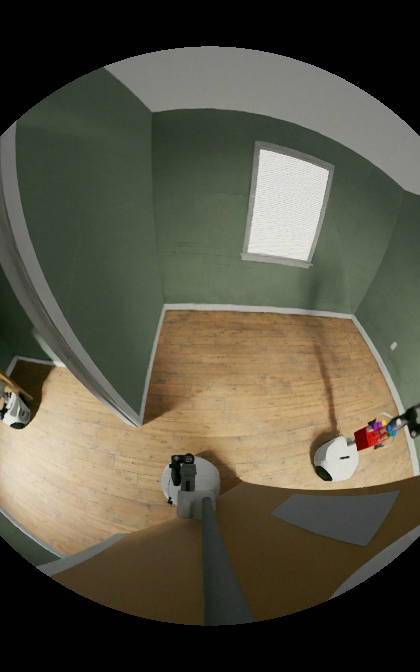

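Emit:
execute_actions(
  actions=[
    {"r3":{"base":{"strafe_m":-0.15},"pace":"slow"},"r2":{"base":{"strafe_m":-0.5}}},
  ],
  cameras=[],
)

Emit:
execute_actions(
  actions=[
    {"r3":{"base":{"translate_m":-0.3},"pace":"slow"}},
  ],
  cameras=[],
)

Emit:
execute_actions(
  actions=[
    {"r3":{"base":{"strafe_m":-0.15},"pace":"slow"}},
  ],
  cameras=[],
)

Emit:
execute_actions(
  actions=[
    {"r3":{"base":{"translate_m":-0.25},"pace":"slow"},"r2":{"base":{"translate_m":0.8}}},
  ],
  cameras=["r3_head_right_camera","r2_head_left_camera"],
)

Scene clock: 147.83 s.
r1.base_odometry: x=-1.387 y=-2.943 heading=+2.738 (m, m, rad; r1's odometry frame)
r1.turned_by_wheels: +0.000 (rad since the last result)
r1.turned_by_imu: -0.002 (rad since the last result)
r1.base_tilt: forward=+1.1 right=-0.1 (deg)
r1.lidar_m: 1.28 1.38 1.63 1.46 1.03 0.25 0.78 0.25 0.26 0.66 1.01 1.13
r1.base_status: not commanded
r1.joint_positions: lift_m=+0.165 arm_m=+0.002 wrist_yaw_rad=+3.180 wrist_pitch_rad=-0.004 wrist_roll_rad=+0.010 gripper_m=+0.057
r1.joint_status: not commanded
r1.motor_effort: lift_m=+19(19) arm_m=-1(1) wrist_yaw_rad=+1(1) wrist_pitch_rad=-7(7) wrist_roll_rad=+1(1) gripper_m=-2(3) wheel_0=+6(6) wheel_1=+5(5) wheel_2=-4(4) (%)
r1.hand_pose: x=-0.1185 y=+0.0764 z=+0.3448 quat_wxyz=(-0.019, +0.002, +0.005, +1.000) (m; r1's base frame)
r1.wrist_depth_mm: - 140 325 330 878 866 831 / - 118 139 329 866 854 842 / - 116 138 327 866 854 842 / - 126 167 327 854 842 831 / 137 161 322 322 866 842 820 / 312 317 223 322 216 831 842 / 312 314 317 147 325 820 809
r2.base_odometry: x=-0.691 y=-0.944 heading=-1.139 (m, m, rad; r2's odometry frame)
r2.turned_by_wheels: +0.000 (rad since the last result)
r2.turned_by_imu: -0.001 (rad since the last result)
r2.base_tilt: forward=-0.3 right=+1.2 (deg)
r2.lidar_m: 0.45 0.97 2.37 2.61 2.08 1.50 1.43 1.49 1.56 1.46 1.52 1.74
r2.base_status: done
r2.joint_positions: lift_m=+0.870 arm_m=+0.051 wrist_yaw_rad=+0.000 wrist_pitch_rad=+0.204 wrist_roll_rad=-0.016 gripper_m=+0.001
r2.joint_status: not commanded
r2.motor_effort: lift_m=+24(24) arm_m=-6(7) wrist_yaw_rad=+0(0) wrist_pitch_rad=-11(12) wrist_roll_rad=+2(1) gripper_m=-31(29) wheel_0=+0(7) wheel_1=-1(9) wheel_2=-1(2) (%)
r2.hand_pose: x=+0.5046 y=-0.0874 z=+0.9897 quat_wxyz=(+0.995, -0.008, +0.102, +0.001) (m; r2's base frame)
r2.wrist_depth_mm: - - - 1336 1336 1366 1336 / - - - 1366 1366 1397 1397 / - - - 1397 1430 1397 1430 / - - - 202 1464 1499 1464 / - - - 167 166 1464 1499 / 1618 - 190 169 167 1499 1499 / 1537 164 175 169 167 1537 1499
r3.base_odometry: x=+5.418 y=+1.543 heading=+1.697 (m, m, rad; r3's odometry frame)
r3.turned_by_wheels: +0.000 (rad since the last result)
r3.turned_by_imu: -0.001 (rad since the last result)
r3.base_tilt: forward=+0.3 right=+0.4 (deg)
r3.lidar_m: 1.99 0.86 0.71 1.99 0.71 0.25 0.25 - 0.25 2.51 0.77 0.75
r3.base_status: done
r3.joint_positions: lift_m=+0.194 arm_m=+0.002 wrist_yaw_rad=+3.251 wrist_pitch_rad=+0.017 wrist_roll_rad=-0.019 gripper_m=+0.057
r3.joint_status: not commanded
r3.motor_effort: lift_m=+17(17) arm_m=+0(0) wrist_yaw_rad=+1(1) wrist_pitch_rad=-6(6) wrist_roll_rad=+1(1) gripper_m=-5(3) wheel_0=+6(13) wheel_1=-9(17) wheel_2=+0(2) (%)
r3.hand_pose: x=-0.1236 y=+0.0553 z=+0.3669 quat_wxyz=(-0.055, -0.008, -0.010, +0.998) (m; r3's base frame)
r3.wrist_depth_mm: - - 134 368 404 455 504 / - - 132 366 402 452 504 / - - 131 364 402 445 492 / - 113 132 362 397 442 492 / 160 135 325 359 394 436 484 / 203 301 209 357 210 433 480 / 204 297 320 155 382 430 480
pictures: none
No camera images: the call's "cameras" was empty. Leave "cameras" out to get every camera's image.

Scene clock: 152.10 s.
r1.base_odometry: x=-1.387 y=-2.943 heading=+2.738 (m, m, rad; r1's odometry frame)
r1.turned_by_wheels: +0.000 (rad since the last result)
r1.turned_by_imu: -0.001 (rad since the last result)
r1.base_tilt: forward=+1.0 right=-0.1 (deg)
r1.lidar_m: 1.29 1.38 1.64 1.47 1.03 0.25 0.79 0.25 0.26 0.67 1.01 1.13
r1.base_status: not commanded
r1.joint_positions: lift_m=+0.165 arm_m=+0.002 wrist_yaw_rad=+3.180 wrist_pitch_rad=-0.004 wrist_roll_rad=+0.010 gripper_m=+0.057
r1.joint_status: not commanded
r1.motor_effort: lift_m=+19(19) arm_m=+0(1) wrist_yaw_rad=+2(2) wrist_pitch_rad=-7(4) wrist_roll_rad=+1(1) gripper_m=-3(2) wheel_0=+6(5) wheel_1=+4(4) wheel_2=-4(3) (%)
r1.hand_pose: x=-0.1185 y=+0.0764 z=+0.3448 quat_wxyz=(-0.019, +0.002, +0.005, +1.000) (m; r1's base frame)
r1.wrist_depth_mm: - 139 327 334 866 854 854 / - 117 139 329 842 854 842 / - 116 138 327 842 854 842 / - 126 167 324 854 842 842 / 137 161 320 322 854 854 820 / 314 317 223 322 216 842 831 / 312 314 319 147 324 820 809
r2.base_odometry: x=-0.691 y=-0.944 heading=-1.139 (m, m, rad; r2's odometry frame)
r2.turned_by_wheels: +0.000 (rad since the last result)
r2.turned_by_imu: +0.001 (rad since the last result)
r2.base_tilt: forward=-0.3 right=+1.2 (deg)
r2.lidar_m: 0.44 1.13 1.19 2.60 2.06 1.50 1.43 1.46 1.55 1.44 1.51 1.75
r2.base_status: not commanded
r2.joint_positions: lift_m=+0.870 arm_m=+0.051 wrist_yaw_rad=+0.000 wrist_pitch_rad=+0.204 wrist_roll_rad=-0.016 gripper_m=+0.001
r2.joint_status: not commanded
r2.motor_effort: lift_m=+24(24) arm_m=-6(6) wrist_yaw_rad=+0(0) wrist_pitch_rad=-11(11) wrist_roll_rad=+1(2) gripper_m=-27(35) wheel_0=+0(0) wheel_1=-1(1) wheel_2=-1(1) (%)
r2.hand_pose: x=+0.5046 y=-0.0874 z=+0.9897 quat_wxyz=(+0.995, -0.008, +0.102, +0.001) (m; r2's base frame)
r2.wrist_depth_mm: - - - 1308 1336 1397 1336 / - - - 1366 1366 1397 1397 / - - - 1430 1464 1430 1430 / - - - 201 1430 1430 1430 / - - - 167 166 1499 1499 / 1618 - 190 169 167 1499 1499 / 1499 164 175 169 167 1537 1576
r3.base_odometry: x=+5.456 y=+1.246 heading=+1.697 (m, m, rad; r3's odometry frame)
r3.turned_by_wheels: +0.000 (rad since the last result)
r3.turned_by_imu: +0.001 (rad since the last result)
r3.base_tilt: forward=+0.3 right=+0.4 (deg)
r3.lidar_m: 2.28 0.95 1.04 2.02 0.31 0.25 - 0.25 0.25 2.52 1.14 0.99
r3.base_status: done
r3.joint_positions: lift_m=+0.194 arm_m=+0.002 wrist_yaw_rad=+3.251 wrist_pitch_rad=+0.017 wrist_roll_rad=-0.019 gripper_m=+0.057
r3.joint_status: not commanded
r3.motor_effort: lift_m=+17(17) arm_m=+0(0) wrist_yaw_rad=+1(1) wrist_pitch_rad=-6(6) wrist_roll_rad=+1(1) gripper_m=-4(3) wheel_0=-9(11) wheel_1=-6(11) wheel_2=+12(15) (%)
r3.hand_pose: x=-0.1236 y=+0.0553 z=+0.3669 quat_wxyz=(-0.055, -0.008, -0.010, +0.998) (m; r3's base frame)
r3.wrist_depth_mm: - - 134 319 317 312 310 / - - 132 317 315 312 309 / - - 131 314 315 310 309 / - 113 132 314 312 309 307 / 138 135 315 314 310 307 306 / 203 317 209 312 209 306 304 / 205 315 310 156 309 304 303
pictures: none
No camera images: the call's "cameras" was empty. Leave "cameras" out to get every camera's image.

Scene clock: 154.77 s.
r1.base_odometry: x=-1.387 y=-2.943 heading=+2.738 (m, m, rad; r1's odometry frame)
r1.turned_by_wheels: +0.000 (rad since the last result)
r1.turned_by_imu: -0.001 (rad since the last result)
r1.base_tilt: forward=+1.1 right=+0.0 (deg)
r1.lidar_m: 1.28 1.38 1.66 1.48 1.02 0.25 0.77 0.25 0.26 0.66 0.98 1.12
r1.base_status: not commanded
r1.joint_positions: lift_m=+0.165 arm_m=+0.002 wrist_yaw_rad=+3.180 wrist_pitch_rad=-0.004 wrist_roll_rad=+0.010 gripper_m=+0.057
r1.joint_status: not commanded
r1.motor_effort: lift_m=+19(19) arm_m=-1(1) wrist_yaw_rad=+1(2) wrist_pitch_rad=-7(7) wrist_roll_rad=+1(1) gripper_m=-3(1) wheel_0=+5(6) wheel_1=+5(5) wheel_2=-4(4) (%)
r1.hand_pose: x=-0.1185 y=+0.0764 z=+0.3448 quat_wxyz=(-0.019, +0.002, +0.005, +1.000) (m; r1's base frame)
r1.wrist_depth_mm: - 139 327 330 866 854 831 / - 118 139 327 866 842 831 / - 116 138 327 854 854 842 / - 126 166 325 854 854 842 / 137 161 320 322 854 854 831 / 312 315 224 322 216 842 842 / 312 314 315 147 325 820 809
r2.base_odometry: x=-0.691 y=-0.944 heading=-1.139 (m, m, rad; r2's odometry frame)
r2.turned_by_wheels: +0.000 (rad since the last result)
r2.turned_by_imu: +0.000 (rad since the last result)
r2.base_tilt: forward=-0.3 right=+1.2 (deg)
r2.lidar_m: 0.44 1.02 1.05 2.60 2.07 1.51 1.43 1.48 1.57 1.45 1.51 1.76
r2.base_status: not commanded
r2.joint_positions: lift_m=+0.870 arm_m=+0.051 wrist_yaw_rad=+0.000 wrist_pitch_rad=+0.204 wrist_roll_rad=-0.016 gripper_m=+0.001
r2.joint_status: not commanded
r2.motor_effort: lift_m=+23(24) arm_m=-6(6) wrist_yaw_rad=+0(0) wrist_pitch_rad=-11(11) wrist_roll_rad=+1(1) gripper_m=-30(32) wheel_0=+0(0) wheel_1=+0(1) wheel_2=-1(0) (%)
r2.hand_pose: x=+0.5046 y=-0.0874 z=+0.9897 quat_wxyz=(+0.995, -0.008, +0.102, +0.001) (m; r2's base frame)
r2.wrist_depth_mm: - - - 1397 1397 1366 1397 / - - - 1397 1397 1336 1336 / - - - 1397 1397 1430 1397 / - - - 201 1430 1430 1430 / - - - 168 166 1464 1464 / 1661 - 190 169 167 1537 1499 / 1537 165 175 169 167 1537 1537
r3.base_odometry: x=+5.604 y=+1.265 heading=+1.697 (m, m, rad; r3's odometry frame)
r3.turned_by_wheels: +0.000 (rad since the last result)
r3.turned_by_imu: -0.001 (rad since the last result)
r3.base_tilt: forward=+0.3 right=+0.4 (deg)
r3.lidar_m: 2.30 1.06 1.03 2.19 0.30 0.25 - 0.25 0.27 2.37 1.02 0.92
r3.base_status: done
r3.joint_positions: lift_m=+0.194 arm_m=+0.002 wrist_yaw_rad=+3.251 wrist_pitch_rad=+0.017 wrist_roll_rad=-0.019 gripper_m=+0.057
r3.joint_status: not commanded
r3.motor_effort: lift_m=+17(17) arm_m=+0(1) wrist_yaw_rad=+1(0) wrist_pitch_rad=-6(6) wrist_roll_rad=-1(1) gripper_m=-2(4) wheel_0=+6(9) wheel_1=-9(9) wheel_2=+0(4) (%)
r3.hand_pose: x=-0.1236 y=+0.0553 z=+0.3669 quat_wxyz=(-0.055, -0.008, -0.010, +0.998) (m; r3's base frame)
r3.wrist_depth_mm: - - 134 319 315 310 309 / - - 132 317 314 309 307 / - - 131 315 312 309 306 / - 113 132 312 310 306 304 / 160 135 314 312 309 306 303 / 204 319 208 312 209 306 301 / 205 317 312 155 307 301 300
pictures: none
No camera images: the call's "cameras" was empty. Leave "cameras" out to get every camera's image.

Scene clock: 158.90 s.
r1.base_odometry: x=-1.387 y=-2.943 heading=+2.738 (m, m, rad; r1's odometry frame)
r1.turned_by_wheels: +0.000 (rad since the last result)
r1.turned_by_imu: -0.001 (rad since the last result)
r1.base_tilt: forward=+1.1 right=-0.1 (deg)
r1.lidar_m: 1.27 1.38 1.66 1.46 1.03 0.25 0.76 0.25 0.26 0.66 1.01 1.12
r1.base_status: not commanded
r1.joint_positions: lift_m=+0.165 arm_m=+0.002 wrist_yaw_rad=+3.180 wrist_pitch_rad=-0.004 wrist_roll_rad=+0.010 gripper_m=+0.057
r1.joint_status: not commanded
r1.motor_effort: lift_m=+19(19) arm_m=-1(1) wrist_yaw_rad=+2(1) wrist_pitch_rad=-7(7) wrist_roll_rad=+1(1) gripper_m=-4(2) wheel_0=+5(5) wheel_1=+5(5) wheel_2=-4(3) (%)
r1.hand_pose: x=-0.1185 y=+0.0764 z=+0.3448 quat_wxyz=(-0.019, +0.002, +0.005, +1.000) (m; r1's base frame)
r1.wrist_depth_mm: - 139 329 329 866 866 842 / - 118 139 329 854 854 831 / - 116 138 329 866 854 842 / - 126 167 325 866 842 831 / 137 162 320 324 866 842 831 / 312 315 224 322 216 842 831 / 312 315 317 147 324 820 831
r2.base_odometry: x=-0.356 y=-1.671 heading=-1.139 (m, m, rad; r2's odometry frame)
r2.turned_by_wheels: +0.000 (rad since the last result)
r2.turned_by_imu: -0.001 (rad since the last result)
r2.base_tilt: forward=-0.3 right=+1.2 (deg)
r2.lidar_m: 0.45 2.30 0.83 0.77 2.71 2.34 2.23 2.15 1.50 1.45 1.28 0.92
r2.base_status: done
r2.joint_positions: lift_m=+0.870 arm_m=+0.051 wrist_yaw_rad=+0.000 wrist_pitch_rad=+0.204 wrist_roll_rad=-0.016 gripper_m=+0.001
r2.joint_status: not commanded
r2.motor_effort: lift_m=+24(24) arm_m=-6(6) wrist_yaw_rad=+0(0) wrist_pitch_rad=-10(12) wrist_roll_rad=+2(1) gripper_m=-32(29) wheel_0=+0(3) wheel_1=+1(4) wheel_2=+3(8) (%)
r2.hand_pose: x=+0.5046 y=-0.0874 z=+0.9897 quat_wxyz=(+0.995, -0.008, +0.102, +0.001) (m; r2's base frame)
r2.wrist_depth_mm: - - 580 580 580 580 585 / - - 591 603 591 591 591 / - - 603 597 603 597 609 / - - 654 201 615 615 615 / - - - 167 165 627 627 / - - 190 168 166 640 640 / - 164 175 169 167 668 654
r3.base_odometry: x=+5.627 y=+1.074 heading=+1.719 (m, m, rad; r3's odometry frame)
r3.turned_by_wheels: +0.023 (rad since the last result)
r3.turned_by_imu: +0.001 (rad since the last result)
r3.base_tilt: forward=+0.3 right=+0.3 (deg)
r3.lidar_m: 0.77 1.05 2.04 0.46 0.25 0.25 - 0.25 2.47 2.37 2.44 0.81
r3.base_status: translate_m contact_stop (by the wheels' count: -0.192 of -0.250)
r3.joint_positions: lift_m=+0.194 arm_m=+0.002 wrist_yaw_rad=+3.251 wrist_pitch_rad=+0.017 wrist_roll_rad=-0.019 gripper_m=+0.057
r3.joint_status: not commanded
r3.on_its_own: the wheels are slack since a contact_stop
r3.motor_effort: lift_m=+18(18) arm_m=+0(0) wrist_yaw_rad=+1(0) wrist_pitch_rad=-6(6) wrist_roll_rad=+1(0) gripper_m=-4(2) wheel_0=+0(27) wheel_1=+0(28) wheel_2=+0(34) (%)
r3.hand_pose: x=-0.1236 y=+0.0553 z=+0.3669 quat_wxyz=(-0.055, -0.008, -0.010, +0.998) (m; r3's base frame)
r3.wrist_depth_mm: - - 134 309 290 272 257 / - - 132 307 289 271 257 / - - 131 300 287 271 257 / - 113 132 301 287 267 256 / 138 135 327 306 286 267 255 / 203 357 208 306 210 266 253 / 204 357 322 156 281 259 254
pictures: r2_head_left_camera, r3_head_right_camera
Images, in order (width x height): r2_head_left_camera 420x672, r3_head_right_camera 420x672.

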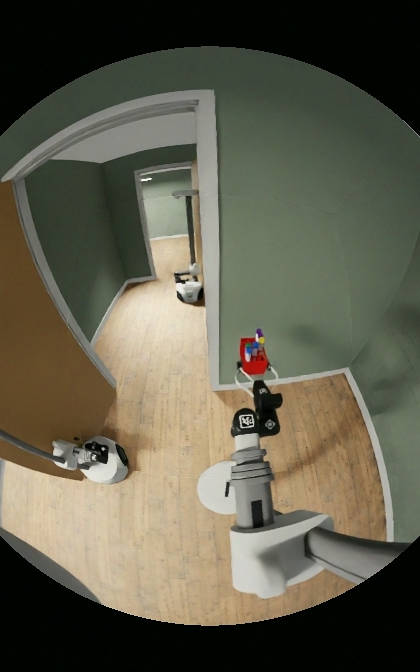

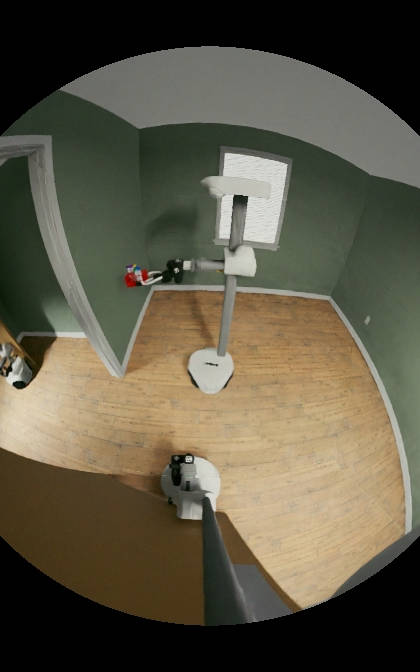

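Emit:
execute_actions(
  actions=[
    {"r3":{"base":{"translate_m":0.01},"pace":"slow"},"r2":{"base":{"strafe_m":0.38}}},
  ],
  cameras=[],
)

Emit:
execute_actions(
  actions=[
    {"r2":{"base":{"translate_m":0.45}}},
  ],
  cameras=["r2_head_camera","r2_head_left_camera"],
)

Scene clock: 163.73 s.
r1.base_odometry: x=-1.387 y=-2.943 heading=+2.738 (m, m, rad; r1's odometry frame)
r1.turned_by_wheels: +0.000 (rad since the last result)
r1.turned_by_imu: -0.002 (rad since the last result)
r1.base_tilt: forward=+1.1 right=-0.1 (deg)
r1.lidar_m: 1.28 1.39 1.66 1.48 1.00 0.25 0.75 0.25 0.25 0.68 0.99 1.14
r1.base_status: not commanded
r1.joint_positions: lift_m=+0.165 arm_m=+0.002 wrist_yaw_rad=+3.180 wrist_pitch_rad=-0.004 wrist_roll_rad=+0.010 gripper_m=+0.057
r1.joint_status: not commanded
r1.motor_effort: lift_m=+19(19) arm_m=-1(0) wrist_yaw_rad=+2(2) wrist_pitch_rad=-6(6) wrist_roll_rad=+1(1) gripper_m=-2(1) wheel_0=+6(6) wheel_1=+5(5) wheel_2=-4(3) (%)
r1.hand_pose: x=-0.1185 y=+0.0764 z=+0.3448 quat_wxyz=(-0.019, +0.002, +0.005, +1.000) (m; r1's base frame)
r1.wrist_depth_mm: - 139 327 329 878 866 842 / - 117 139 327 854 854 831 / - 116 138 329 866 866 831 / - 126 167 324 854 854 831 / 138 161 322 324 854 831 842 / 314 315 224 324 216 842 842 / 312 314 317 147 322 820 809
r2.base_odometry: x=-0.011 y=-1.512 heading=-1.139 (m, m, rad; r2's odometry frame)
r2.turned_by_wheels: +0.000 (rad since the last result)
r2.turned_by_imu: +0.001 (rad since the last result)
r2.base_tilt: forward=-0.3 right=+1.2 (deg)
r2.lidar_m: 0.44 0.99 0.41 0.41 2.31 2.34 2.22 2.31 1.91 1.84 1.27 0.92
r2.base_status: done
r2.joint_positions: lift_m=+0.870 arm_m=+0.051 wrist_yaw_rad=+0.000 wrist_pitch_rad=+0.204 wrist_roll_rad=-0.016 gripper_m=+0.001
r2.joint_status: not commanded
r2.motor_effort: lift_m=+24(24) arm_m=-6(6) wrist_yaw_rad=+0(1) wrist_pitch_rad=-11(11) wrist_roll_rad=+2(1) gripper_m=-29(31) wheel_0=+0(5) wheel_1=-2(7) wheel_2=+2(2) (%)
r2.hand_pose: x=+0.5046 y=-0.0874 z=+0.9897 quat_wxyz=(+0.995, -0.008, +0.102, +0.001) (m; r2's base frame)
r2.wrist_depth_mm: 1921 - - - - 569 580 / 1983 - - - - 585 591 / 1921 - - - - 591 609 / 1921 - - 201 732 609 615 / 1863 - - 167 165 621 634 / 1863 - 189 169 167 634 640 / 1863 165 175 170 167 640 661
r3.base_odometry: x=+5.625 y=+1.084 heading=+1.720 (m, m, rad; r3's odometry frame)
r3.turned_by_wheels: +0.000 (rad since the last result)
r3.turned_by_imu: +0.000 (rad since the last result)
r3.base_tilt: forward=+0.3 right=+0.3 (deg)
r3.lidar_m: 0.38 0.67 2.03 0.47 0.25 0.25 - 0.25 2.48 2.36 2.44 0.39
r3.base_status: done
r3.joint_positions: lift_m=+0.194 arm_m=+0.002 wrist_yaw_rad=+3.251 wrist_pitch_rad=+0.017 wrist_roll_rad=-0.019 gripper_m=+0.057
r3.joint_status: not commanded
r3.motor_effort: lift_m=+17(17) arm_m=-1(0) wrist_yaw_rad=+1(1) wrist_pitch_rad=-6(6) wrist_roll_rad=+1(1) gripper_m=-3(3) wheel_0=+4(7) wheel_1=+4(6) wheel_2=-3(8) (%)
r3.hand_pose: x=-0.1236 y=+0.0553 z=+0.3669 quat_wxyz=(-0.055, -0.008, -0.010, +0.998) (m; r3's base frame)
r3.wrist_depth_mm: - - 134 310 290 272 260 / - - 132 306 290 272 259 / - - 131 300 290 272 258 / - 113 132 301 289 271 258 / 138 135 327 307 287 270 257 / 203 353 209 304 210 270 256 / 205 353 320 156 282 260 256
pictures: none
No camera images: the call's "cameras" was empty. Leave "cameras" out to get every camera's image.

Scene clock: 166.73 s.
r1.base_odometry: x=-1.387 y=-2.943 heading=+2.738 (m, m, rad; r1's odometry frame)
r1.turned_by_wheels: +0.000 (rad since the last result)
r1.turned_by_imu: -0.001 (rad since the last result)
r1.base_tilt: forward=+1.0 right=+0.0 (deg)
r1.lidar_m: 1.28 1.38 1.65 1.46 1.00 0.25 0.78 0.25 0.25 0.67 0.99 1.09
r1.base_status: not commanded
r1.joint_positions: lift_m=+0.165 arm_m=+0.002 wrist_yaw_rad=+3.180 wrist_pitch_rad=-0.004 wrist_roll_rad=+0.010 gripper_m=+0.057
r1.joint_status: not commanded
r1.motor_effort: lift_m=+18(19) arm_m=+0(1) wrist_yaw_rad=+1(1) wrist_pitch_rad=-8(6) wrist_roll_rad=+1(1) gripper_m=-3(4) wheel_0=+5(5) wheel_1=+5(5) wheel_2=-4(3) (%)
r1.hand_pose: x=-0.1185 y=+0.0764 z=+0.3448 quat_wxyz=(-0.019, +0.002, +0.005, +1.000) (m; r1's base frame)
r1.wrist_depth_mm: - 139 327 329 854 842 842 / - 117 139 329 866 854 842 / - 115 138 329 854 854 831 / - 126 167 325 878 854 854 / 137 161 319 325 842 831 831 / 312 315 224 322 216 842 820 / 310 314 315 147 324 820 809
r2.base_odometry: x=+0.177 y=-1.921 heading=-1.139 (m, m, rad; r2's odometry frame)
r2.turned_by_wheels: +0.000 (rad since the last result)
r2.turned_by_imu: +0.000 (rad since the last result)
r2.base_tilt: forward=-0.3 right=+1.2 (deg)
r2.lidar_m: 0.44 1.76 0.71 0.51 0.46 2.83 2.68 2.70 1.91 1.80 0.61 0.52
r2.base_status: done
r2.joint_positions: lift_m=+0.870 arm_m=+0.051 wrist_yaw_rad=+0.000 wrist_pitch_rad=+0.204 wrist_roll_rad=-0.016 gripper_m=+0.001
r2.joint_status: not commanded
r2.motor_effort: lift_m=+24(24) arm_m=-6(6) wrist_yaw_rad=+0(0) wrist_pitch_rad=-11(10) wrist_roll_rad=+1(2) gripper_m=-28(30) wheel_0=+0(1) wheel_1=-1(5) wheel_2=+0(8) (%)
r2.hand_pose: x=+0.5046 y=-0.0874 z=+0.9897 quat_wxyz=(+0.995, -0.008, +0.102, +0.001) (m; r2's base frame)
r2.wrist_depth_mm: 1921 - - 1808 - 1618 1118 / 1921 - - - - 1618 1098 / 1921 - - 1863 - 1756 1138 / 1921 - - 201 - 1708 1160 / 1921 - - 167 165 1808 1182 / 1863 - 190 169 167 1499 1182 / 1863 164 175 170 167 1576 1118
r3.base_odometry: x=+5.625 y=+1.084 heading=+1.720 (m, m, rad; r3's odometry frame)
r3.turned_by_wheels: +0.000 (rad since the last result)
r3.turned_by_imu: +0.000 (rad since the last result)
r3.base_tilt: forward=+0.3 right=+0.3 (deg)
r3.lidar_m: 0.49 0.45 0.63 0.49 0.25 0.25 - 0.25 2.47 2.37 2.46 2.55
r3.base_status: not commanded
r3.joint_positions: lift_m=+0.194 arm_m=+0.002 wrist_yaw_rad=+3.251 wrist_pitch_rad=+0.017 wrist_roll_rad=-0.019 gripper_m=+0.057
r3.joint_status: not commanded
r3.motor_effort: lift_m=+17(17) arm_m=-1(0) wrist_yaw_rad=+2(1) wrist_pitch_rad=-7(6) wrist_roll_rad=-2(0) gripper_m=-4(3) wheel_0=+4(4) wheel_1=+4(4) wheel_2=-4(3) (%)
r3.hand_pose: x=-0.1236 y=+0.0553 z=+0.3669 quat_wxyz=(-0.055, -0.008, -0.010, +0.998) (m; r3's base frame)
r3.wrist_depth_mm: - - 134 310 291 273 260 / - - 132 306 290 273 258 / - - 131 301 289 272 259 / - 114 132 301 289 271 258 / 138 135 325 307 287 270 257 / 203 353 209 304 210 270 256 / 204 353 320 156 282 262 256
pictures: r2_head_camera, r2_head_left_camera
Images, in order (width x height): r2_head_camera 420x560, r2_head_left_camera 420x672.

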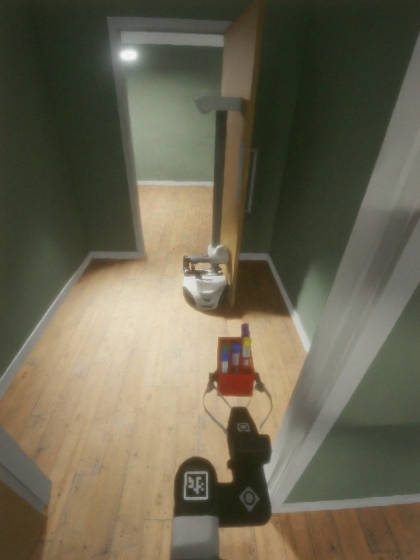

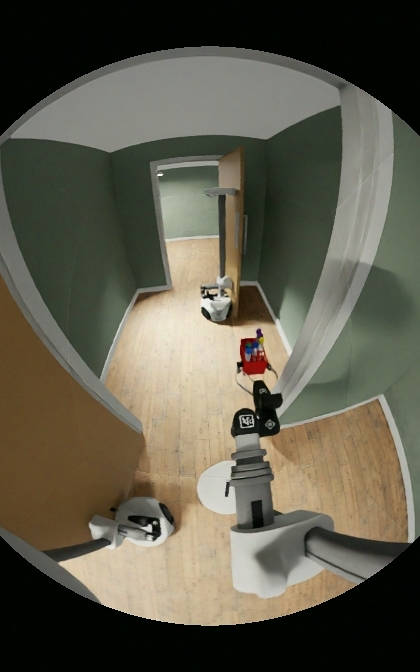

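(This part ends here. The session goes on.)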